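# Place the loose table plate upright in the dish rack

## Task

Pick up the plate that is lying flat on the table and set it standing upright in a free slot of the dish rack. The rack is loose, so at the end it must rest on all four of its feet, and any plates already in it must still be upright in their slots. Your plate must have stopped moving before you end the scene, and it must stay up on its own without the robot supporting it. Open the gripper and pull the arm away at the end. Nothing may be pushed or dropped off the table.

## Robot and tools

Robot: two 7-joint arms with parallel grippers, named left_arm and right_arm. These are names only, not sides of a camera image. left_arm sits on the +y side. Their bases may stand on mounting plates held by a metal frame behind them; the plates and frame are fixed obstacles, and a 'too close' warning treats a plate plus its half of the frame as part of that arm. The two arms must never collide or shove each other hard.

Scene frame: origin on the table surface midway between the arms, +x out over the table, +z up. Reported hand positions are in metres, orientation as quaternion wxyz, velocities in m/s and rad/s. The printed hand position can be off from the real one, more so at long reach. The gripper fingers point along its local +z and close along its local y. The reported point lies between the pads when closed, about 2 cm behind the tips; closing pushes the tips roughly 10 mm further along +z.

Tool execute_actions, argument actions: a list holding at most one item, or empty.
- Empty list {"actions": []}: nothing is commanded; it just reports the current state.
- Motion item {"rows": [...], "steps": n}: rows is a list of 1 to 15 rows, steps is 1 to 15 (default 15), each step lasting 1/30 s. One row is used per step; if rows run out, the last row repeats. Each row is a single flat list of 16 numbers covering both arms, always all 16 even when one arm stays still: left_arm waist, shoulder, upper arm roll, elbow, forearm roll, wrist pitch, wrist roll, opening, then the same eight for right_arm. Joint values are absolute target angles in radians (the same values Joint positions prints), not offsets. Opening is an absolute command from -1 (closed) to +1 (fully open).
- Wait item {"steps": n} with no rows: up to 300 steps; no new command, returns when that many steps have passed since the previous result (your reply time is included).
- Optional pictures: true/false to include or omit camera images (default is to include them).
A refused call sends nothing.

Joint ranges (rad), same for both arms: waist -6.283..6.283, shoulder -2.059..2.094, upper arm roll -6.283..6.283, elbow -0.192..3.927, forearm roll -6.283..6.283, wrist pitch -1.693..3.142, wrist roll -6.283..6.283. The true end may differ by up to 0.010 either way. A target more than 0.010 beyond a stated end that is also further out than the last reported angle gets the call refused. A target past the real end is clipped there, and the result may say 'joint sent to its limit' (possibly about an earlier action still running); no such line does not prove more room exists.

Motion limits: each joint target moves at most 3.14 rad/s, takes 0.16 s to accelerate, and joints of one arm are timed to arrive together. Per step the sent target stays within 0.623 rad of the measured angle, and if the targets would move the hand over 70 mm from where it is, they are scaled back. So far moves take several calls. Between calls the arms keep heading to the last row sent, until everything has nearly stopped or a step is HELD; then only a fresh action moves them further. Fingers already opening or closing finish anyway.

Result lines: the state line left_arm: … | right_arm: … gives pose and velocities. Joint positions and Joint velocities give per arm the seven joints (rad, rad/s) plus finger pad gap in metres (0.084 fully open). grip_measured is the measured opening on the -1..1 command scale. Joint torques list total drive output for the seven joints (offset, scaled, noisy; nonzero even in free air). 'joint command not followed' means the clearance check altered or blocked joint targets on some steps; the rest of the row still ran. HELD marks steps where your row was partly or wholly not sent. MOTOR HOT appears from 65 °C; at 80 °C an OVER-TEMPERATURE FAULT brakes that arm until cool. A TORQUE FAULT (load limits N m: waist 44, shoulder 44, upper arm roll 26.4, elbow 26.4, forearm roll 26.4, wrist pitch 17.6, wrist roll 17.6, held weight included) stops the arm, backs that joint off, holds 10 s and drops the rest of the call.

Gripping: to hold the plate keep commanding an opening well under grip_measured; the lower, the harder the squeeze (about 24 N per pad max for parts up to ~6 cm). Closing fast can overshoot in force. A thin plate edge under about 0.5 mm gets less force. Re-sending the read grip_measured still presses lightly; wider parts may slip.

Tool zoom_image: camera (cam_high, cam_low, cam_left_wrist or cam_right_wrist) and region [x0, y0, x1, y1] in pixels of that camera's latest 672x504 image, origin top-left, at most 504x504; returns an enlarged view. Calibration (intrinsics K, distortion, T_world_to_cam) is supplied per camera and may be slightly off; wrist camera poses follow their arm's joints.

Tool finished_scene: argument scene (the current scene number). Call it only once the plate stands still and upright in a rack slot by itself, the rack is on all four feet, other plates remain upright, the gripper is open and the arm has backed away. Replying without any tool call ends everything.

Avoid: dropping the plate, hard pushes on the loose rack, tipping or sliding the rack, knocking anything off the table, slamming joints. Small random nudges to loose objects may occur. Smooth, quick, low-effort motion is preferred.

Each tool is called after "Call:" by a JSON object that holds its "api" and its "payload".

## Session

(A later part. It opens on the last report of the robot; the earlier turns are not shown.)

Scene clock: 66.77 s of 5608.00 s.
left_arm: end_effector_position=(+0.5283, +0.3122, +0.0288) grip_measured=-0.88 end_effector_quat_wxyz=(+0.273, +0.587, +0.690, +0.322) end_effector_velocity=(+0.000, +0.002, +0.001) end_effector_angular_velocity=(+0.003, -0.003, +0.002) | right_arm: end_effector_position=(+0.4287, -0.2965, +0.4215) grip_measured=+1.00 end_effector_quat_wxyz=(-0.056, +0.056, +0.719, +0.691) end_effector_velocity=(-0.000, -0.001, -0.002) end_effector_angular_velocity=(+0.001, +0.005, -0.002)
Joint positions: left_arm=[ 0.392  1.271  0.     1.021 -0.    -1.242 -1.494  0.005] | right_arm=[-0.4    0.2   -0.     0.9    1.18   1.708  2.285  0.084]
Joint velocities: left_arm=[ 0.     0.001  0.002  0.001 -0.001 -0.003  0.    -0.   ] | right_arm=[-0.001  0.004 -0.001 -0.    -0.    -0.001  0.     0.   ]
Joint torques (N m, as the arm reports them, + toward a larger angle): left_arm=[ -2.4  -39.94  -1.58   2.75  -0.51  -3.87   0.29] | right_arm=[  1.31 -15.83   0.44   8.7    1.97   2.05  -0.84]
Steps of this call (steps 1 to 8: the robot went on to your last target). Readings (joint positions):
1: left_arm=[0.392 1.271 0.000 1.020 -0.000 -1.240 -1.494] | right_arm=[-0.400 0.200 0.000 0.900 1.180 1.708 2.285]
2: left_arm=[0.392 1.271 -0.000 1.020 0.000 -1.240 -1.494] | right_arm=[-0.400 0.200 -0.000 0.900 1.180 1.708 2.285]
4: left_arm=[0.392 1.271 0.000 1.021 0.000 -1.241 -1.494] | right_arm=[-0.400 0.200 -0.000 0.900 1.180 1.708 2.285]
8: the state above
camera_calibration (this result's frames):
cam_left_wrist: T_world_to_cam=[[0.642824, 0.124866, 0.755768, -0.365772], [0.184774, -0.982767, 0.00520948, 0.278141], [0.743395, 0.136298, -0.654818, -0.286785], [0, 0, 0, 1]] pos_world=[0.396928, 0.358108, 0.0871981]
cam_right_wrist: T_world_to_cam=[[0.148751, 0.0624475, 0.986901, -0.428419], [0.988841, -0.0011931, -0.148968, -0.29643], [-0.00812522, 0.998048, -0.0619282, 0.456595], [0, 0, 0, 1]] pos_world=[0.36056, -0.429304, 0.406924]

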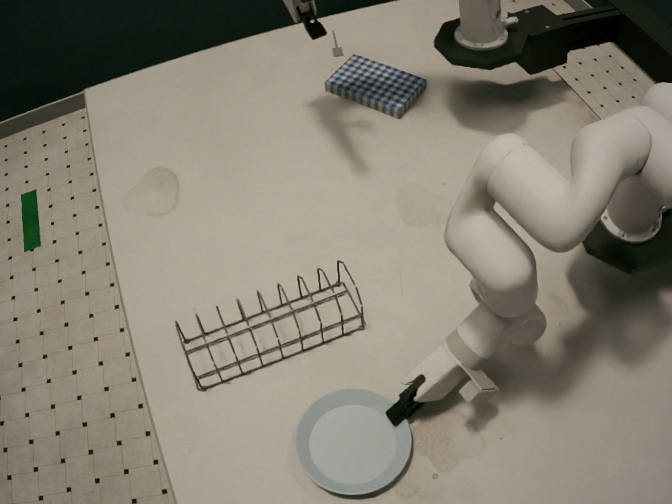

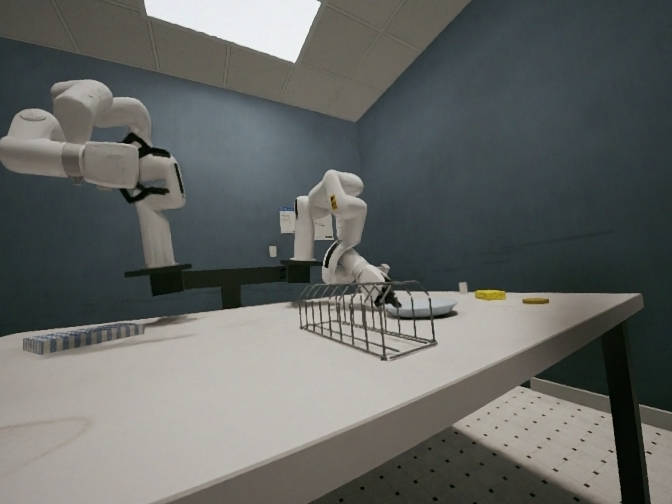

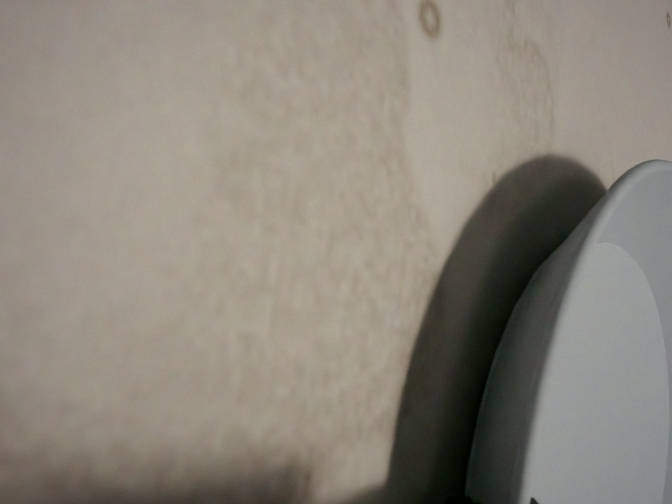

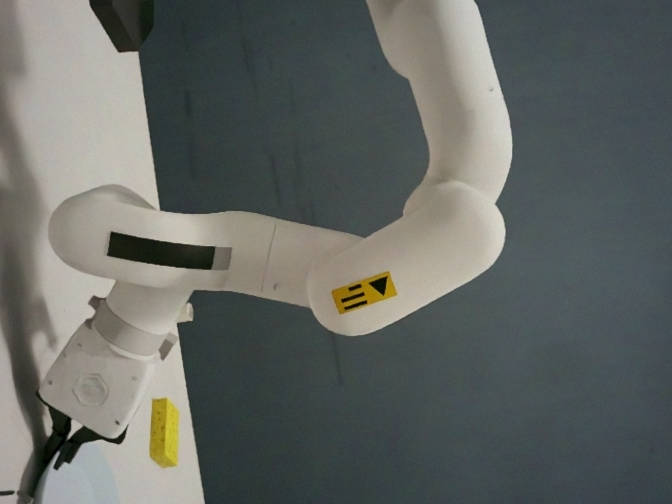

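Call:
{"api": "execute_actions", "payload": {"actions": [{"rows":[[0.392,1.265,0,1.018,0,-1.239,-1.494,-1,-0.4,0.2,0,0.9,1.18,1.708,2.285,1],[0.392,1.253,0,1.013,0,-1.232,-1.494,-1,-0.4,0.2,0,0.9,1.18,1.708,2.285,1],[0.392,1.235,0,1.006,0,-1.22,-1.494,-1,-0.4,0.2,0,0.9,1.18,1.708,2.285,1],[0.392,1.212,0,0.998,0,-1.203,-1.494,-1,-0.4,0.2,0,0.9,1.18,1.708,2.285,1],[0.392,1.185,0,0.989,0,-1.18,-1.494,-1,-0.4,0.2,0,0.9,1.18,1.708,2.285,1],[0.392,1.155,0,0.98,0,-1.152,-1.494,-1,-0.4,0.2,0,0.9,1.18,1.708,2.285,1],[0.392,1.122,0,0.971,0,-1.12,-1.494,-1,-0.4,0.2,0,0.9,1.18,1.708,2.285,1],[0.392,1.086,0,0.963,0,-1.083,-1.494,-1,-0.4,0.2,0,0.9,1.18,1.708,2.285,1],[0.392,1.048,0,0.956,0,-1.042,-1.494,-1,-0.4,0.2,0,0.9,1.18,1.708,2.285,1],[0.392,1.008,0,0.95,0,-0.997,-1.494,-1,-0.4,0.2,0,0.9,1.18,1.708,2.285,1],[0.392,0.968,0,0.945,0,-0.95,-1.494,-1,-0.4,0.2,0,0.9,1.18,1.708,2.285,1],[0.392,0.928,0,0.941,0,-0.9,-1.494,-1,-0.4,0.2,0,0.9,1.18,1.708,2.285,1],[0.392,0.888,0,0.938,0,-0.848,-1.494,-1,-0.4,0.2,0,0.9,1.18,1.708,2.285,1],[0.392,0.848,0,0.936,0,-0.795,-1.494,-1,-0.4,0.2,0,0.9,1.18,1.708,2.285,1],[0.392,0.808,0,0.935,0,-0.74,-1.494,-1,-0.4,0.2,0,0.9,1.18,1.708,2.285,1]],"steps":15}], "pictures": false}}

Call:
{"api": "execute_actions", "payload": {"actions": [{"rows":[[0.392,0.768,0,0.935,0,-0.685,-1.494,-1,-0.4,0.2,0,0.9,1.18,1.708,2.285,1],[0.392,0.728,0,0.936,0,-0.63,-1.494,-1,-0.4,0.2,0,0.9,1.18,1.708,2.285,1],[0.392,0.688,0,0.938,0,-0.573,-1.494,-1,-0.4,0.2,0,0.9,1.18,1.708,2.285,1],[0.392,0.648,0,0.941,0,-0.515,-1.494,-1,-0.4,0.2,0,0.9,1.18,1.708,2.285,1],[0.392,0.608,0,0.944,0,-0.456,-1.494,-1,-0.4,0.2,0,0.9,1.18,1.708,2.285,1],[0.392,0.568,0,0.948,0,-0.397,-1.494,-1,-0.4,0.2,0,0.9,1.18,1.708,2.285,1],[0.392,0.528,0,0.952,0,-0.338,-1.494,-1,-0.4,0.2,0,0.9,1.18,1.708,2.285,1],[0.392,0.488,0,0.956,0,-0.279,-1.494,-1,-0.4,0.2,0,0.9,1.18,1.708,2.285,1],[0.392,0.448,0,0.96,0,-0.22,-1.494,-1,-0.4,0.2,0,0.9,1.18,1.708,2.285,1],[0.392,0.41,0,0.964,0,-0.161,-1.485,-1,-0.4,0.2,0,0.9,1.18,1.708,2.285,1],[0.39,0.375,0,0.968,0,-0.103,-1.465,-1,-0.4,0.2,0,0.9,1.18,1.708,2.285,1],[0.387,0.342,0,0.972,0,-0.046,-1.435,-1,-0.4,0.2,0,0.9,1.18,1.708,2.285,1],[0.383,0.312,0,0.976,0,0.01,-1.395,-1,-0.4,0.2,0,0.9,1.18,1.708,2.285,1],[0.378,0.285,0,0.98,0,0.062,-1.345,-1,-0.4,0.2,0,0.9,1.18,1.708,2.285,1],[0.372,0.26,0,0.984,0,0.112,-1.285,-1,-0.4,0.2,0,0.9,1.18,1.708,2.285,1]],"steps":15}], "pictures": false}}

Call:
{"api": "execute_actions", "payload": {"actions": [{"rows":[[0.365,0.238,0,0.987,0,0.158,-1.215,-1,-0.4,0.2,0,0.9,1.18,1.708,2.285,1],[0.357,0.218,0,0.99,0,0.2,-1.145,-1,-0.4,0.2,0,0.9,1.18,1.708,2.285,1],[0.348,0.2,0,0.993,0,0.24,-1.075,-1,-0.4,0.2,0,0.9,1.18,1.708,2.285,1],[0.338,0.185,0,0.995,0,0.276,-1.005,-1,-0.4,0.2,0,0.9,1.18,1.708,2.285,1],[0.327,0.173,0,0.997,0,0.308,-0.935,-1,-0.4,0.2,0,0.9,1.18,1.708,2.285,1],[0.316,0.163,0,0.999,0,0.336,-0.865,-1,-0.4,0.2,0,0.9,1.18,1.708,2.285,1],[0.305,0.155,0,1.0,0,0.36,-0.795,-1,-0.4,0.2,0,0.9,1.18,1.708,2.285,1],[0.294,0.149,0,1.0,0,0.38,-0.725,-1,-0.4,0.2,0,0.9,1.18,1.708,2.285,1],[0.283,0.145,0,1.0,0,0.396,-0.655,-1,-0.4,0.2,0,0.9,1.18,1.708,2.285,1],[0.272,0.142,0,1.0,0,0.408,-0.585,-1,-0.4,0.2,0,0.9,1.18,1.708,2.285,1],[0.261,0.14,0,1.0,0,0.416,-0.515,-1,-0.4,0.2,0,0.9,1.18,1.708,2.285,1],[0.25,0.14,0,1.0,0,0.42,-0.445,-1,-0.4,0.2,0,0.9,1.18,1.708,2.285,1],[0.239,0.14,0,1.0,0,0.42,-0.375,-1,-0.4,0.2,0,0.9,1.18,1.708,2.285,1],[0.228,0.14,0,1.0,0,0.42,-0.305,-1,-0.4,0.2,0,0.9,1.18,1.708,2.285,1],[0.217,0.14,0,1.0,0,0.42,-0.235,-1,-0.4,0.2,0,0.9,1.18,1.708,2.285,1]],"steps":15}], "pictures": false}}

Call:
{"api": "execute_actions", "payload": {"actions": [{"rows":[[0.206,0.14,0,1.0,0,0.42,-0.165,-1,-0.4,0.2,0,0.9,1.18,1.708,2.285,1],[0.195,0.14,0,1.0,0,0.42,-0.095,-1,-0.4,0.2,0,0.9,1.18,1.708,2.285,1],[0.184,0.14,0,1.0,0,0.417,-0.025,-1,-0.4,0.2,0,0.9,1.18,1.708,2.285,1],[0.173,0.141,0,0.999,0,0.41,0.045,-1,-0.4,0.2,0,0.9,1.18,1.708,2.285,1],[0.162,0.143,0,0.997,0,0.398,0.115,-1,-0.4,0.2,0,0.9,1.18,1.708,2.285,1],[0.151,0.147,0,0.994,0,0.38,0.185,-1,-0.4,0.2,0,0.9,1.18,1.708,2.285,1],[0.14,0.152,0,0.991,0,0.358,0.255,-1,-0.4,0.2,0,0.9,1.18,1.708,2.285,1],[0.129,0.158,0,0.987,0,0.332,0.325,-1,-0.4,0.2,0,0.9,1.18,1.708,2.285,1],[0.118,0.165,0,0.983,0,0.302,0.395,-1,-0.4,0.2,0,0.9,1.18,1.708,2.285,1],[0.107,0.173,0,0.978,0,0.268,0.465,-1,-0.4,0.2,0,0.9,1.18,1.708,2.285,1],[0.096,0.182,0,0.973,0,0.232,0.535,-1,-0.4,0.2,0,0.9,1.18,1.708,2.285,1],[0.085,0.191,0,0.967,0,0.194,0.605,-1,-0.4,0.2,0,0.9,1.18,1.708,2.285,1],[0.074,0.2,0,0.962,0,0.155,0.675,-1,-0.4,0.2,0,0.9,1.18,1.708,2.285,1],[0.063,0.21,0,0.956,0,0.115,0.745,-1,-0.4,0.2,0,0.9,1.18,1.708,2.285,1],[0.052,0.22,0,0.95,0,0.075,0.813,-1,-0.4,0.2,0,0.9,1.18,1.708,2.285,1]],"steps":15}], "pictures": false}}

Call:
{"api": "execute_actions", "payload": {"actions": [{"rows":[[0.041,0.23,0,0.944,0,0.035,0.878,-1,-0.4,0.2,0,0.9,1.18,1.708,2.285,1],[0.03,0.24,0,0.938,0,-0.005,0.94,-1,-0.4,0.2,0,0.9,1.18,1.708,2.285,1],[0.02,0.25,0,0.932,0,-0.045,0.998,-1,-0.4,0.2,0,0.9,1.18,1.708,2.285,1],[0.011,0.26,0,0.926,0,-0.085,1.05,-1,-0.4,0.2,0,0.9,1.18,1.708,2.285,1],[0.002,0.27,0,0.92,0,-0.123,1.097,-1,-0.4,0.2,0,0.9,1.18,1.708,2.285,1],[-0.006,0.279,0,0.915,0,-0.158,1.138,-1,-0.4,0.2,0,0.9,1.18,1.708,2.285,1],[-0.013,0.287,0,0.91,0,-0.19,1.173,-1,-0.4,0.2,0,0.9,1.18,1.708,2.285,1],[-0.019,0.294,0,0.906,0,-0.217,1.202,-1,-0.4,0.2,0,0.9,1.18,1.708,2.285,1],[-0.023,0.3,0,0.903,0,-0.24,1.225,-1,-0.4,0.2,0,0.9,1.18,1.708,2.285,1],[-0.026,0.304,0,0.901,0,-0.254,1.24,-1,-0.4,0.2,0,0.9,1.18,1.708,2.285,1],[-0.027,0.3068,0,0.8995,0,-0.2623,1.249,-1,-0.4,0.2,0,0.9,1.18,1.708,2.285,1]],"steps":15}], "pictures": false}}

Call:
{"api": "execute_actions", "payload": {"actions": [{"steps":8}]}}

Call:
{"api": "zoom_image", "payload": {"camera": "cam_high", "region": [200, 170, 380, 400]}}

Scene clock: 113.93 s of 5608.00 s.
left_arm: end_effector_position=(+0.5854, +0.3285, +0.0984) grip_measured=-0.88 end_effector_quat_wxyz=(+0.256, +0.597, +0.700, +0.298) end_effector_velocity=(+0.197, +0.058, +0.259) end_effector_angular_velocity=(-0.071, +0.334, -0.019) | right_arm: end_effector_position=(+0.4287, -0.2965, +0.4215) grip_measured=+1.00 end_effector_quat_wxyz=(-0.056, +0.056, +0.719, +0.691) end_effector_velocity=(-0.000, -0.000, +0.000) end_effector_angular_velocity=(+0.001, -0.001, -0.000)
Joint positions: left_arm=[ 0.392  0.972 -0.     0.949  0.    -0.949 -1.494  0.005] | right_arm=[-0.4    0.2    0.     0.9    1.18   1.708  2.285  0.084]
Joint velocities: left_arm=[ 0.    -1.099  0.    -0.121 -0.001  1.321 -0.    -0.   ] | right_arm=[-0.001 -0.    -0.    -0.     0.001  0.001 -0.     0.   ]
Joint torques (N m, as the arm reports them, + toward a larger angle): left_arm=[ -2.36 -45.32  -1.57   8.41  -0.47  -3.83   0.3 ] | right_arm=[  1.12 -16.08   0.34   8.66   1.84   1.95  -0.82]
Steps of this call (steps 1 to 15: the robot went on to your last target; steps 16 to 100: nothing new was sent; then 43.33 s passed at rest; steps 101 to 115: all 15 steps of this action). Readings (joint positions):
101: left_arm=[0.392 1.271 0.000 1.021 0.000 -1.242 -1.494] | right_arm=[-0.400 0.200 0.000 0.900 1.180 1.708 2.285]
102: left_arm=[0.392 1.270 0.000 1.020 0.000 -1.241 -1.494] | right_arm=[-0.400 0.200 0.000 0.900 1.180 1.708 2.285]
104: left_arm=[0.392 1.260 0.000 1.015 -0.000 -1.234 -1.494] | right_arm=[-0.400 0.200 0.000 0.900 1.180 1.708 2.285]
108: left_arm=[0.392 1.195 0.000 0.992 -0.000 -1.183 -1.494] | right_arm=[-0.400 0.200 -0.000 0.900 1.180 1.708 2.285]
115: the state above

Scene clock: 114.43 s of 5608.00 s.
left_arm: end_effector_position=(+0.6467, +0.3504, +0.2599) grip_measured=-0.89 end_effector_quat_wxyz=(+0.192, +0.635, +0.716, +0.217) end_effector_velocity=(-0.005, -0.004, +0.348) end_effector_angular_velocity=(+0.253, +0.599, -0.630) | right_arm: end_effector_position=(+0.4287, -0.2965, +0.4215) grip_measured=+1.00 end_effector_quat_wxyz=(-0.056, +0.056, +0.719, +0.691) end_effector_velocity=(-0.000, +0.000, -0.000) end_effector_angular_velocity=(+0.000, +0.001, +0.001)
Joint positions: left_arm=[ 0.39   0.41   0.001  0.966 -0.    -0.151 -1.463  0.005] | right_arm=[-0.4    0.2    0.     0.9    1.18   1.708  2.285  0.084]
Joint velocities: left_arm=[-0.05  -1.069  0.013  0.121 -0.002  1.759  0.674  0.   ] | right_arm=[ 0.     0.001 -0.    -0.001 -0.    -0.    -0.     0.   ]
Joint torques (N m, as the arm reports them, + toward a larger angle): left_arm=[ -4.24 -41.27  -2.76  18.39  -0.37  -3.52   1.  ] | right_arm=[  1.09 -16.24   0.48   9.     2.09   2.05  -0.81]
Steps of this call (steps 1 to 15: all 15 steps of this action). Readings (joint positions):
1: left_arm=[0.392 0.935 -0.000 0.946 0.000 -0.904 -1.494] | right_arm=[-0.400 0.200 -0.000 0.900 1.180 1.708 2.285]
2: left_arm=[0.392 0.897 -0.000 0.943 0.000 -0.856 -1.494] | right_arm=[-0.400 0.200 -0.000 0.900 1.180 1.708 2.285]
4: left_arm=[0.392 0.822 -0.000 0.939 0.000 -0.756 -1.494] | right_arm=[-0.400 0.200 -0.000 0.900 1.180 1.708 2.285]
8: left_arm=[0.392 0.668 -0.000 0.942 0.000 -0.541 -1.494] | right_arm=[-0.400 0.200 -0.000 0.900 1.180 1.708 2.285]
15: the state above

Scene clock: 114.93 s of 5608.00 s.
left_arm: end_effector_position=(+0.6159, +0.2757, +0.3359) grip_measured=-0.89 end_effector_quat_wxyz=(+0.075, +0.930, +0.325, +0.157) end_effector_velocity=(-0.032, -0.189, +0.018) end_effector_angular_velocity=(+0.655, +0.102, -2.279) | right_arm: end_effector_position=(+0.4287, -0.2965, +0.4215) grip_measured=+1.00 end_effector_quat_wxyz=(-0.056, +0.056, +0.719, +0.691) end_effector_velocity=(-0.000, +0.000, +0.000) end_effector_angular_velocity=(-0.001, +0.001, +0.001)
Joint positions: left_arm=[ 0.269  0.149 -0.     0.998  0.     0.393 -0.572  0.005] | right_arm=[-0.4    0.2   -0.     0.9    1.18   1.708  2.285  0.084]
Joint velocities: left_arm=[-0.323 -0.086  0.003  0.005  0.     0.3    2.073 -0.   ] | right_arm=[ 0.001 -0.     0.    -0.    -0.001 -0.     0.001  0.   ]
Joint torques (N m, as the arm reports them, + toward a larger angle): left_arm=[ -2.09 -38.71  -1.73  23.51  -0.61  -2.91   0.15] | right_arm=[  1.26 -15.83   0.38   8.71   1.84   2.08  -0.68]
Steps of this call (steps 1 to 15: all 15 steps of this action). Readings (joint positions):
1: left_arm=[0.388 0.375 0.001 0.970 -0.000 -0.093 -1.434] | right_arm=[-0.400 0.200 -0.000 0.900 1.180 1.708 2.285]
2: left_arm=[0.384 0.342 0.001 0.974 -0.000 -0.036 -1.395] | right_arm=[-0.400 0.200 -0.000 0.900 1.180 1.708 2.285]
4: left_arm=[0.374 0.286 0.001 0.982 -0.000 0.066 -1.295] | right_arm=[-0.400 0.200 0.000 0.900 1.180 1.708 2.285]
8: left_arm=[0.342 0.206 -0.000 0.992 0.000 0.234 -1.049] | right_arm=[-0.400 0.200 0.000 0.900 1.180 1.708 2.285]
15: the state above

Scene clock: 115.43 s of 5608.00 s.
left_arm: end_effector_position=(+0.6320, +0.1793, +0.3406) grip_measured=-0.89 end_effector_quat_wxyz=(-0.001, +0.940, -0.256, +0.226) end_effector_velocity=(+0.081, -0.206, -0.022) end_effector_angular_velocity=(+0.809, -0.856, -2.148) | right_arm: end_effector_position=(+0.4287, -0.2965, +0.4215) grip_measured=+1.00 end_effector_quat_wxyz=(-0.056, +0.056, +0.719, +0.691) end_effector_velocity=(-0.000, +0.000, -0.000) end_effector_angular_velocity=(+0.001, +0.001, +0.000)
Joint positions: left_arm=[ 0.105  0.178  0.     0.976 -0.     0.25   0.477  0.005] | right_arm=[-0.4    0.2   -0.     0.9    1.18   1.708  2.285  0.084]
Joint velocities: left_arm=[-0.329  0.25  -0.    -0.155  0.001 -1.003  2.088 -0.   ] | right_arm=[ 0.    -0.     0.001 -0.001  0.     0.     0.     0.   ]
Joint torques (N m, as the arm reports them, + toward a larger angle): left_arm=[ -3.7  -40.28  -2.14  23.57  -0.62  -3.01   0.17] | right_arm=[  1.17 -15.87   0.48   8.79   2.01   2.06  -0.89]
Steps of this call (steps 1 to 15: all 15 steps of this action). Readings (joint positions):
1: left_arm=[0.258 0.146 -0.000 0.999 0.000 0.401 -0.502] | right_arm=[-0.400 0.200 0.000 0.900 1.180 1.708 2.285]
2: left_arm=[0.248 0.145 -0.000 0.999 0.000 0.407 -0.432] | right_arm=[-0.400 0.200 0.000 0.900 1.180 1.708 2.285]
4: left_arm=[0.226 0.143 -0.000 0.999 0.000 0.414 -0.293] | right_arm=[-0.400 0.200 0.000 0.900 1.180 1.708 2.285]
8: left_arm=[0.182 0.142 -0.000 0.999 0.000 0.409 -0.013] | right_arm=[-0.400 0.200 0.000 0.900 1.180 1.708 2.285]
15: the state above

Scene clock: 115.93 s of 5608.00 s.
left_arm: end_effector_position=(+0.6537, +0.0953, +0.3386) grip_measured=-0.89 end_effector_quat_wxyz=(-0.138, +0.714, -0.595, +0.344) end_effector_velocity=(+0.010, -0.016, +0.009) end_effector_angular_velocity=(+0.146, -0.207, -0.202) | right_arm: end_effector_position=(+0.4287, -0.2965, +0.4215) grip_measured=+1.00 end_effector_quat_wxyz=(-0.056, +0.056, +0.719, +0.691) end_effector_velocity=(-0.001, -0.001, -0.000) end_effector_angular_velocity=(+0.001, +0.003, -0.001)
Joint positions: left_arm=[-0.023  0.302 -0.001  0.901  0.    -0.242  1.225  0.005] | right_arm=[-0.4    0.2   -0.     0.9    1.18   1.708  2.285  0.084]
Joint velocities: left_arm=[-0.037  0.053  0.014 -0.025 -0.002 -0.23   0.269  0.   ] | right_arm=[-0.002  0.001 -0.    -0.001 -0.001  0.001  0.001  0.   ]
Joint torques (N m, as the arm reports them, + toward a larger angle): left_arm=[ -2.22 -43.75  -1.42  22.77  -0.56  -3.39   0.02] | right_arm=[  0.95 -16.13   0.32   8.63   1.82   2.01  -0.79]
Steps of this call (steps 1 to 15: all 15 steps of this action). Readings (joint positions):
1: left_arm=[0.094 0.186 0.000 0.970 -0.000 0.216 0.547] | right_arm=[-0.400 0.200 -0.000 0.900 1.180 1.708 2.285]
2: left_arm=[0.083 0.195 0.000 0.965 -0.000 0.179 0.616] | right_arm=[-0.400 0.200 -0.000 0.900 1.180 1.708 2.285]
4: left_arm=[0.061 0.214 0.000 0.954 -0.000 0.103 0.753] | right_arm=[-0.400 0.200 0.000 0.900 1.180 1.708 2.285]
8: left_arm=[0.018 0.254 -0.000 0.930 -0.000 -0.059 1.001] | right_arm=[-0.400 0.200 -0.000 0.900 1.180 1.708 2.285]
15: the state above

Scene clock: 116.20 s of 5608.00 s.
left_arm: end_effector_position=(+0.6549, +0.0942, +0.3401) grip_measured=-0.89 end_effector_quat_wxyz=(-0.145, +0.705, -0.601, +0.348) end_effector_velocity=(-0.003, -0.006, -0.003) end_effector_angular_velocity=(+0.007, -0.002, -0.019) | right_arm: end_effector_position=(+0.4287, -0.2965, +0.4215) grip_measured=+1.00 end_effector_quat_wxyz=(-0.056, +0.056, +0.719, +0.691) end_effector_velocity=(-0.001, +0.001, -0.000) end_effector_angular_velocity=(+0.000, +0.001, +0.002)
Joint positions: left_arm=[-0.026  0.306  0.     0.9   -0.    -0.261  1.248  0.005] | right_arm=[-0.4    0.2    0.     0.9    1.18   1.708  2.285  0.084]
Joint velocities: left_arm=[-0.006  0.005 -0.004 -0.007  0.002 -0.01   0.012 -0.   ] | right_arm=[ 0.001 -0.001  0.    -0.002 -0.001  0.    -0.     0.   ]
Joint torques (N m, as the arm reports them, + toward a larger angle): left_arm=[ -3.17 -41.49  -2.34  21.21  -0.4   -3.57   0.13] | right_arm=[  1.37 -16.31   0.15   8.89   1.86   2.09  -0.74]
Steps of this call (steps 1 to 8: the robot went on to your last target). Readings (joint positions):
1: left_arm=[-0.024 0.304 -0.000 0.901 -0.000 -0.248 1.233] | right_arm=[-0.400 0.200 0.000 0.900 1.180 1.708 2.285]
2: left_arm=[-0.025 0.304 0.000 0.901 -0.000 -0.253 1.238] | right_arm=[-0.400 0.200 0.000 0.900 1.180 1.708 2.285]
4: left_arm=[-0.025 0.305 0.001 0.901 -0.000 -0.258 1.244] | right_arm=[-0.400 0.200 0.000 0.900 1.180 1.708 2.285]
8: the state above
camera_calibration (this result's frames):
cam_left_wrist: T_world_to_cam=[[-0.736068, -0.257811, -0.625889, 0.75379], [-0.0406957, 0.939812, -0.33926, 0.122668], [0.675683, -0.224248, -0.702257, -0.0529005], [0, 0, 0, 1]] pos_world=[0.595577, 0.0671875, 0.476255]
cam_right_wrist: T_world_to_cam=[[0.148751, 0.0624476, 0.986901, -0.428419], [0.988841, -0.00119292, -0.148968, -0.296429], [-0.00812543, 0.998048, -0.0619282, 0.456596], [0, 0, 0, 1]] pos_world=[0.36056, -0.429304, 0.406924]

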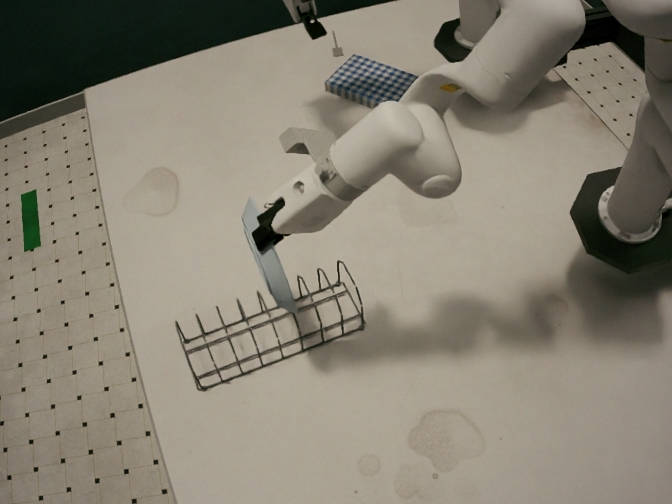

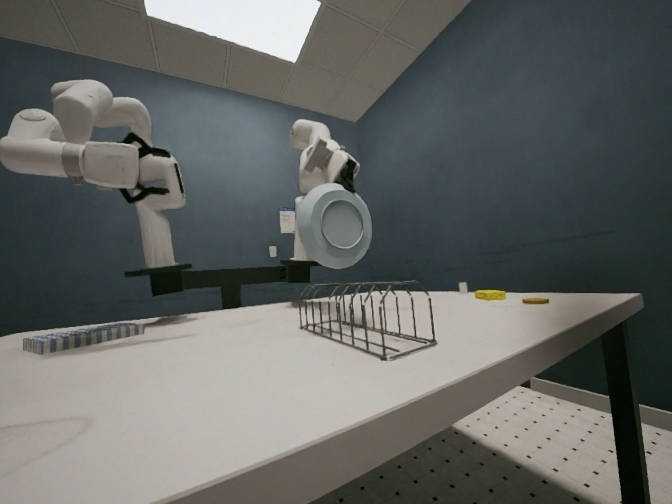

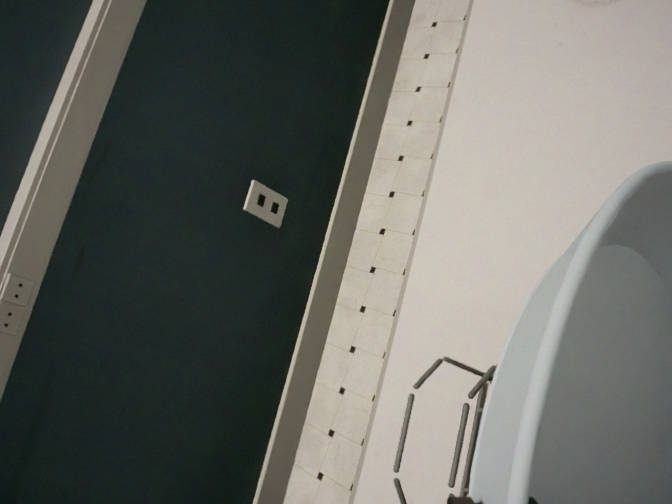

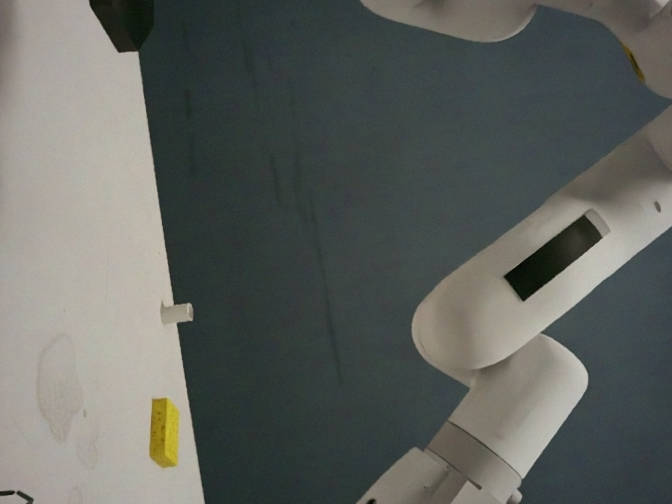

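Region (200, 170, 380, 400) of cam_high's 672x504 image, scaled by 2.191, with more detail than that image has; it fills the left 394 columns of this view, and the rest is white.

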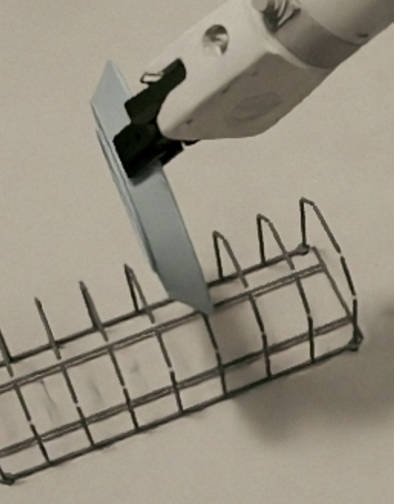

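Call:
{"api": "zoom_image", "payload": {"camera": "cam_high", "region": [225, 190, 325, 330]}}

Call:
{"api": "zoom_image", "payload": {"camera": "cam_low", "region": [270, 150, 450, 370]}}

Region (225, 190, 325, 330) of cam_high's 672x504 image, scaled by 3.600, with more detail than that image has; it fills the left 360 columns of this view, and the rest is white.

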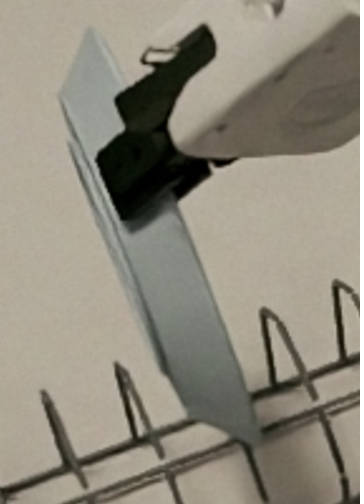

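Region (270, 150, 450, 370) of cam_low's 672x504 image, scaled by 2.291, with more detail than that image has; it fills the left 412 columns of this view, and the rest is white.

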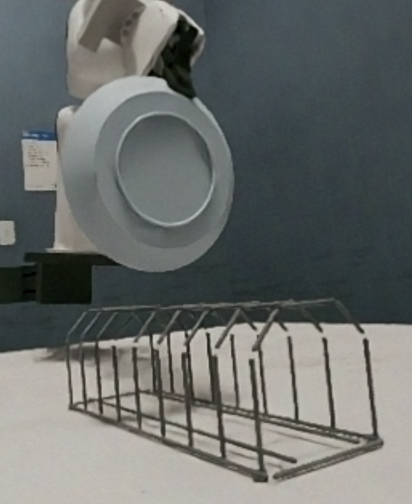

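Call:
{"api": "execute_actions", "payload": {"actions": [{"rows":[[-0.026,0.314,0,0.896,0,-0.28,1.25,-1,-0.4,0.2,0,0.9,1.18,1.708,2.285,1],[-0.026,0.325,0,0.891,0,-0.306,1.252,-1,-0.4,0.2,0,0.9,1.18,1.708,2.285,1],[-0.025,0.339,0,0.885,0,-0.337,1.254,-1,-0.4,0.2,0,0.9,1.18,1.708,2.285,1],[-0.024,0.354,0,0.878,0,-0.37,1.256,-1,-0.4,0.2,0,0.9,1.18,1.708,2.285,1],[-0.023,0.369,0,0.872,0,-0.399,1.257,-1,-0.4,0.2,0,0.9,1.18,1.708,2.285,1],[-0.023,0.384,0,0.869,0,-0.421,1.258,-1,-0.4,0.2,0,0.9,1.18,1.708,2.285,1],[-0.022,0.398,0,0.868,0,-0.438,1.259,-1,-0.4,0.2,0,0.9,1.18,1.708,2.285,1],[-0.021,0.411,0,0.869,0,-0.45,1.26,-1,-0.4,0.2,0,0.9,1.18,1.708,2.285,1],[-0.021,0.423,0,0.87,0,-0.461,1.261,-1,-0.4,0.2,0,0.9,1.18,1.708,2.285,1],[-0.02,0.432,0,0.872,0,-0.468,1.262,-1,-0.4,0.2,0,0.9,1.18,1.708,2.285,1],[-0.0197,0.4388,0,0.873,0,-0.4738,1.2624,-1,-0.4,0.2,0,0.9,1.18,1.708,2.285,1]],"steps":15}], "pictures": false}}

Call:
{"api": "execute_actions", "payload": {"actions": [{"steps":6}]}}

Call:
{"api": "zoom_image", "payload": {"camera": "cam_high", "region": [225, 205, 335, 365]}}

Call:
{"api": "zoom_image", "payload": {"camera": "cam_low", "region": [280, 200, 450, 370]}}

Scene clock: 146.33 s of 5608.00 s.
left_arm: end_effector_position=(+0.6478, +0.0950, +0.2957) grip_measured=-0.89 end_effector_quat_wxyz=(-0.160, +0.696, -0.597, +0.365) end_effector_velocity=(+0.006, -0.002, -0.013) end_effector_angular_velocity=(-0.006, -0.051, -0.000) | right_arm: end_effector_position=(+0.4287, -0.2965, +0.4215) grip_measured=+1.00 end_effector_quat_wxyz=(-0.056, +0.056, +0.719, +0.691) end_effector_velocity=(-0.000, +0.001, +0.000) end_effector_angular_velocity=(+0.000, -0.001, +0.002)
Joint positions: left_arm=[-0.02   0.433  0.     0.871 -0.    -0.464  1.262  0.005] | right_arm=[-0.4    0.2    0.     0.9    1.18   1.708  2.285  0.084]
Joint velocities: left_arm=[ 0.004  0.075 -0.003  0.017  0.001 -0.108  0.008 -0.   ] | right_arm=[ 0.002 -0.    -0.     0.001 -0.     0.    -0.     0.   ]
Joint torques (N m, as the arm reports them, + toward a larger angle): left_arm=[ -3.37 -45.84  -2.86  19.78  -0.36  -3.9    0.16] | right_arm=[  1.25 -15.92   0.36   8.71   1.93   2.09  -0.67]
Steps of this call (steps 1 to 30: the robot went on to your last target; steps 31 to 120: nothing new was sent; then 25.63 s passed at rest; steps 121 to 135: all 15 steps of this action). Readings (joint positions):
121: left_arm=[-0.027 0.307 -0.000 0.899 0.000 -0.262 1.249] | right_arm=[-0.400 0.200 -0.000 0.900 1.180 1.708 2.285]
122: left_arm=[-0.027 0.308 -0.000 0.899 0.000 -0.265 1.249] | right_arm=[-0.400 0.200 -0.000 0.900 1.180 1.708 2.285]
124: left_arm=[-0.026 0.316 -0.000 0.896 0.000 -0.287 1.251] | right_arm=[-0.400 0.200 -0.000 0.900 1.180 1.708 2.285]
128: left_arm=[-0.024 0.360 -0.000 0.878 -0.000 -0.376 1.256] | right_arm=[-0.400 0.200 0.000 0.900 1.180 1.708 2.285]
135: the state above

Scene clock: 146.53 s of 5608.00 s.
left_arm: end_effector_position=(+0.6489, +0.0946, +0.2960) grip_measured=-0.89 end_effector_quat_wxyz=(-0.162, +0.695, -0.596, +0.367) end_effector_velocity=(-0.002, +0.001, -0.006) end_effector_angular_velocity=(+0.002, +0.005, +0.000) | right_arm: end_effector_position=(+0.4287, -0.2965, +0.4215) grip_measured=+1.00 end_effector_quat_wxyz=(-0.056, +0.056, +0.719, +0.691) end_effector_velocity=(+0.000, +0.000, +0.001) end_effector_angular_velocity=(-0.001, -0.002, +0.001)
Joint positions: left_arm=[-0.02   0.437 -0.     0.874  0.    -0.473  1.262  0.005] | right_arm=[-0.4    0.2    0.     0.9    1.18   1.708  2.285  0.084]
Joint velocities: left_arm=[ 0.001  0.01   0.001 -0.004  0.001 -0.009 -0.001 -0.   ] | right_arm=[ 0.    -0.002  0.     0.001 -0.001 -0.     0.     0.   ]
Joint torques (N m, as the arm reports them, + toward a larger angle): left_arm=[ -3.18 -42.91  -2.65  18.18  -0.41  -3.5    0.1 ] | right_arm=[  1.11 -16.18   0.34   8.71   1.88   1.92  -0.78]
Steps of this call (steps 1 to 6: the robot went on to your last target). Readings (joint positions):
1: left_arm=[-0.020 0.435 0.000 0.872 -0.000 -0.467 1.262] | right_arm=[-0.400 0.200 0.000 0.900 1.180 1.708 2.285]
2: left_arm=[-0.020 0.436 0.000 0.873 -0.000 -0.469 1.262] | right_arm=[-0.400 0.200 -0.000 0.900 1.180 1.708 2.285]
4: left_arm=[-0.020 0.437 -0.000 0.874 0.000 -0.472 1.262] | right_arm=[-0.400 0.200 0.000 0.900 1.180 1.708 2.285]
6: the state above
camera_calibration (this result's frames):
cam_left_wrist: T_world_to_cam=[[-0.699766, -0.258867, -0.665819, 0.710296], [-0.0227806, 0.939647, -0.341387, 0.0960582], [0.714008, -0.223723, -0.66343, -0.116119], [0, 0, 0, 1]] pos_world=[0.58214, 0.0676326, 0.428685]
cam_right_wrist: T_world_to_cam=[[0.148752, 0.0624475, 0.986901, -0.428419], [0.988841, -0.0011929, -0.148969, -0.296429], [-0.00812544, 0.998048, -0.0619281, 0.456595], [0, 0, 0, 1]] pos_world=[0.36056, -0.429304, 0.406924]

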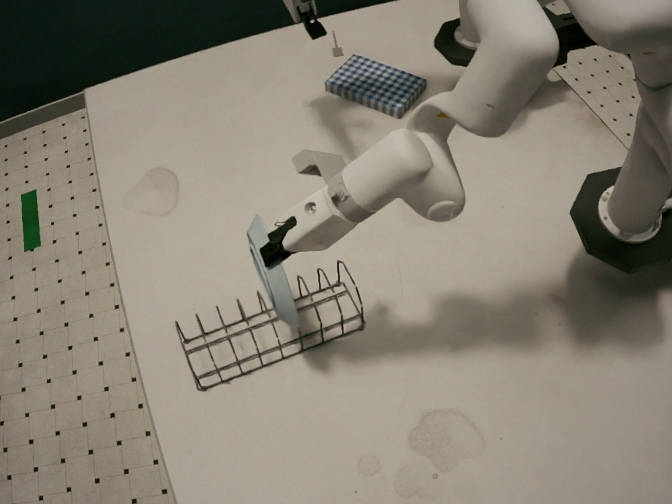

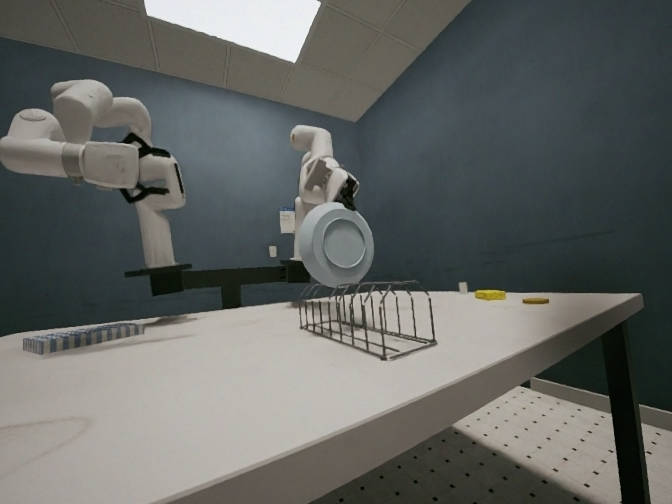

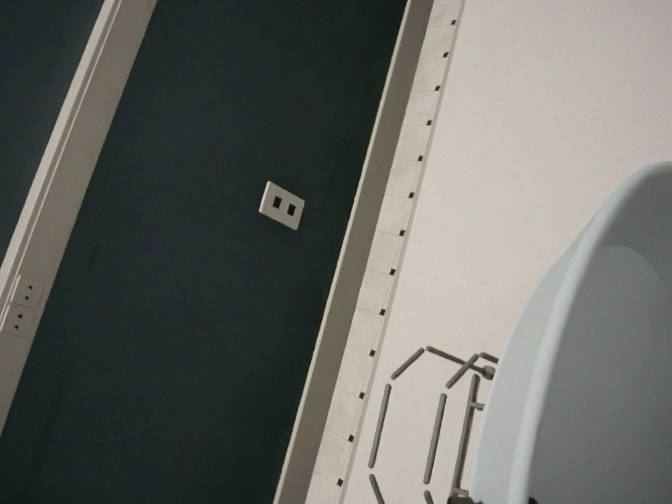

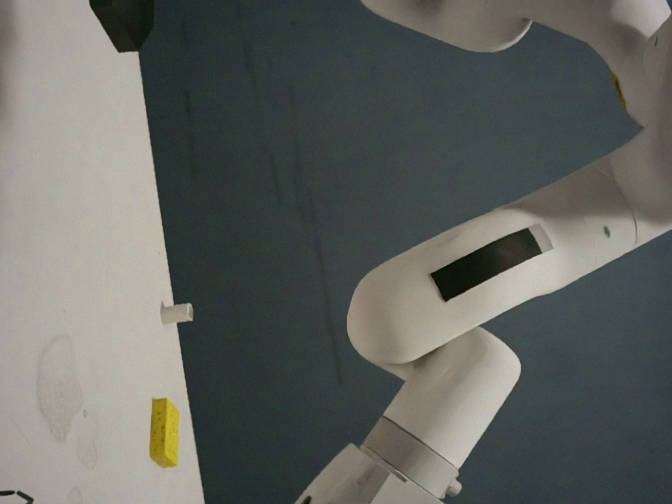

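Region (225, 205, 335, 365) of cam_high's 672x504 image, scaled by 3.150, with more detail than that image has; it fills the left 346 columns of this view, and the rest is white.

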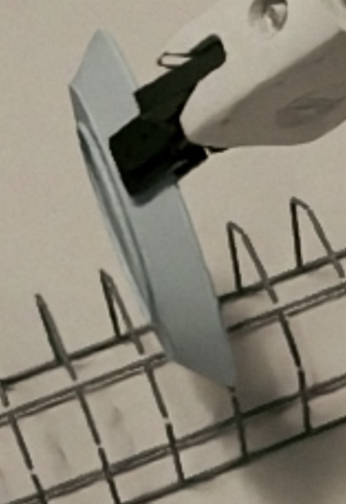

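Region (280, 200, 450, 370) of cam_low's 672x504 image, scaled by 2.965, with more detail than that image has.

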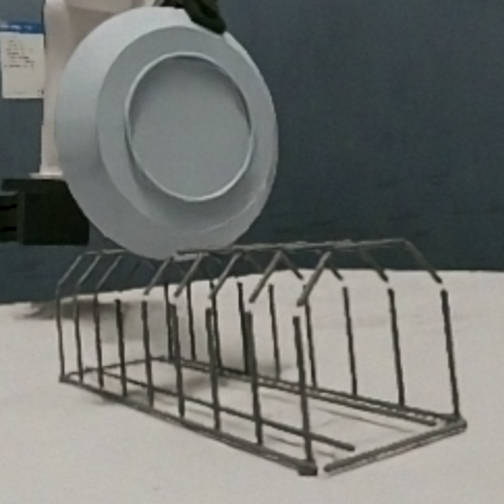

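Call:
{"api": "execute_actions", "payload": {"actions": []}}

Scene clock: 154.33 s of 5608.00 s.
left_arm: end_effector_position=(+0.6484, +0.0948, +0.2949) grip_measured=-0.89 end_effector_quat_wxyz=(-0.161, +0.695, -0.597, +0.367) end_effector_velocity=(-0.000, +0.000, -0.002) end_effector_angular_velocity=(+0.001, +0.002, -0.000) | right_arm: end_effector_position=(+0.4287, -0.2965, +0.4215) grip_measured=+1.00 end_effector_quat_wxyz=(-0.056, +0.056, +0.719, +0.691) end_effector_velocity=(+0.000, -0.001, -0.001) end_effector_angular_velocity=(-0.001, +0.001, -0.002)
Joint positions: left_arm=[-0.02   0.439 -0.     0.873  0.    -0.474  1.262  0.005] | right_arm=[-0.4    0.2   -0.     0.9    1.18   1.708  2.285  0.084]
Joint velocities: left_arm=[-0.     0.003  0.001  0.001 -0.    -0.     0.001 -0.   ] | right_arm=[-0.001  0.    -0.    -0.    -0.    -0.001  0.     0.   ]
Joint torques (N m, as the arm reports them, + toward a larger angle): left_arm=[ -3.06 -42.52  -2.74  18.44  -0.35  -3.53   0.1 ] | right_arm=[  1.28 -16.39   0.35   8.69   1.95   2.05  -0.82]
Steps of this call (steps 1 to 15: the robot went on to your last target; steps 16 to 100: nothing new was sent; then 4.47 s passed at rest). Readings (joint positions):
1: left_arm=[-0.020 0.438 -0.000 0.874 0.000 -0.473 1.262] | right_arm=[-0.400 0.200 -0.000 0.900 1.180 1.708 2.285]
2: left_arm=[-0.020 0.438 -0.000 0.873 0.000 -0.473 1.262] | right_arm=[-0.400 0.200 0.000 0.900 1.180 1.708 2.285]
4: left_arm=[-0.020 0.438 -0.000 0.873 0.000 -0.474 1.262] | right_arm=[-0.400 0.200 0.000 0.900 1.180 1.708 2.285]
8: left_arm=[-0.020 0.439 -0.000 0.873 0.000 -0.474 1.262] | right_arm=[-0.400 0.200 -0.000 0.900 1.180 1.708 2.285]
100: the state above
All arms were judged still, so your last target was given up. Only a new action makes them travel on or press farther. Fingers that are still opening or closing keep moving.
camera_calibration (this result's frames):
cam_left_wrist: T_world_to_cam=[[-0.70079, -0.258585, -0.664851, 0.709573], [-0.0233251, 0.939797, -0.340935, 0.0957292], [0.712986, -0.223416, -0.664632, -0.115489], [0, 0, 0, 1]] pos_world=[0.581837, 0.0677163, 0.42764]
cam_right_wrist: T_world_to_cam=[[0.148752, 0.0624474, 0.986901, -0.428419], [0.988841, -0.00119303, -0.148969, -0.296429], [-0.00812532, 0.998048, -0.0619281, 0.456595], [0, 0, 0, 1]] pos_world=[0.36056, -0.429304, 0.406924]

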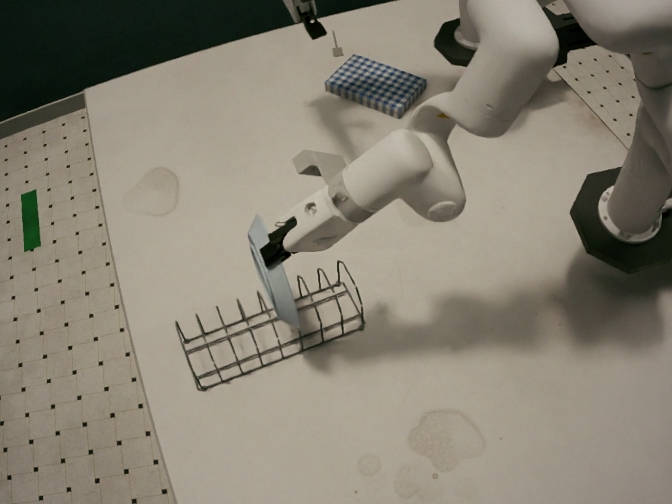

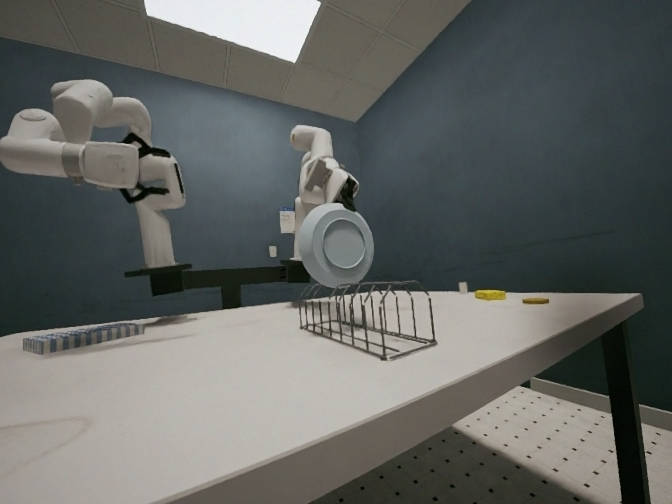

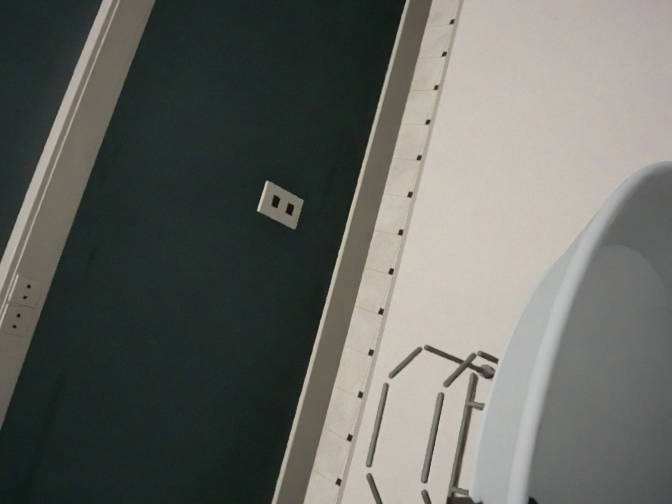

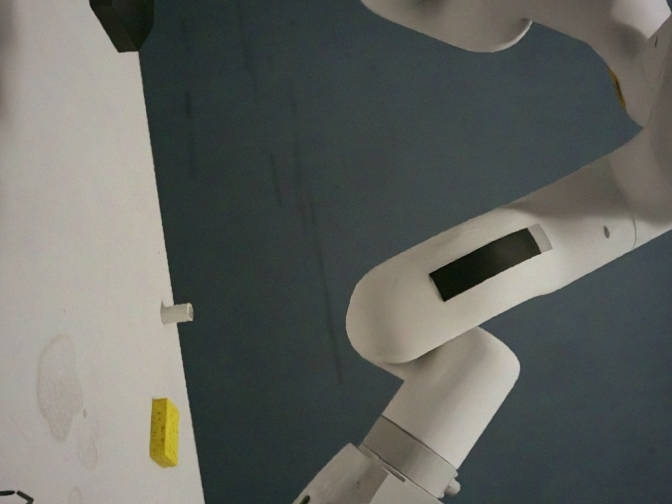

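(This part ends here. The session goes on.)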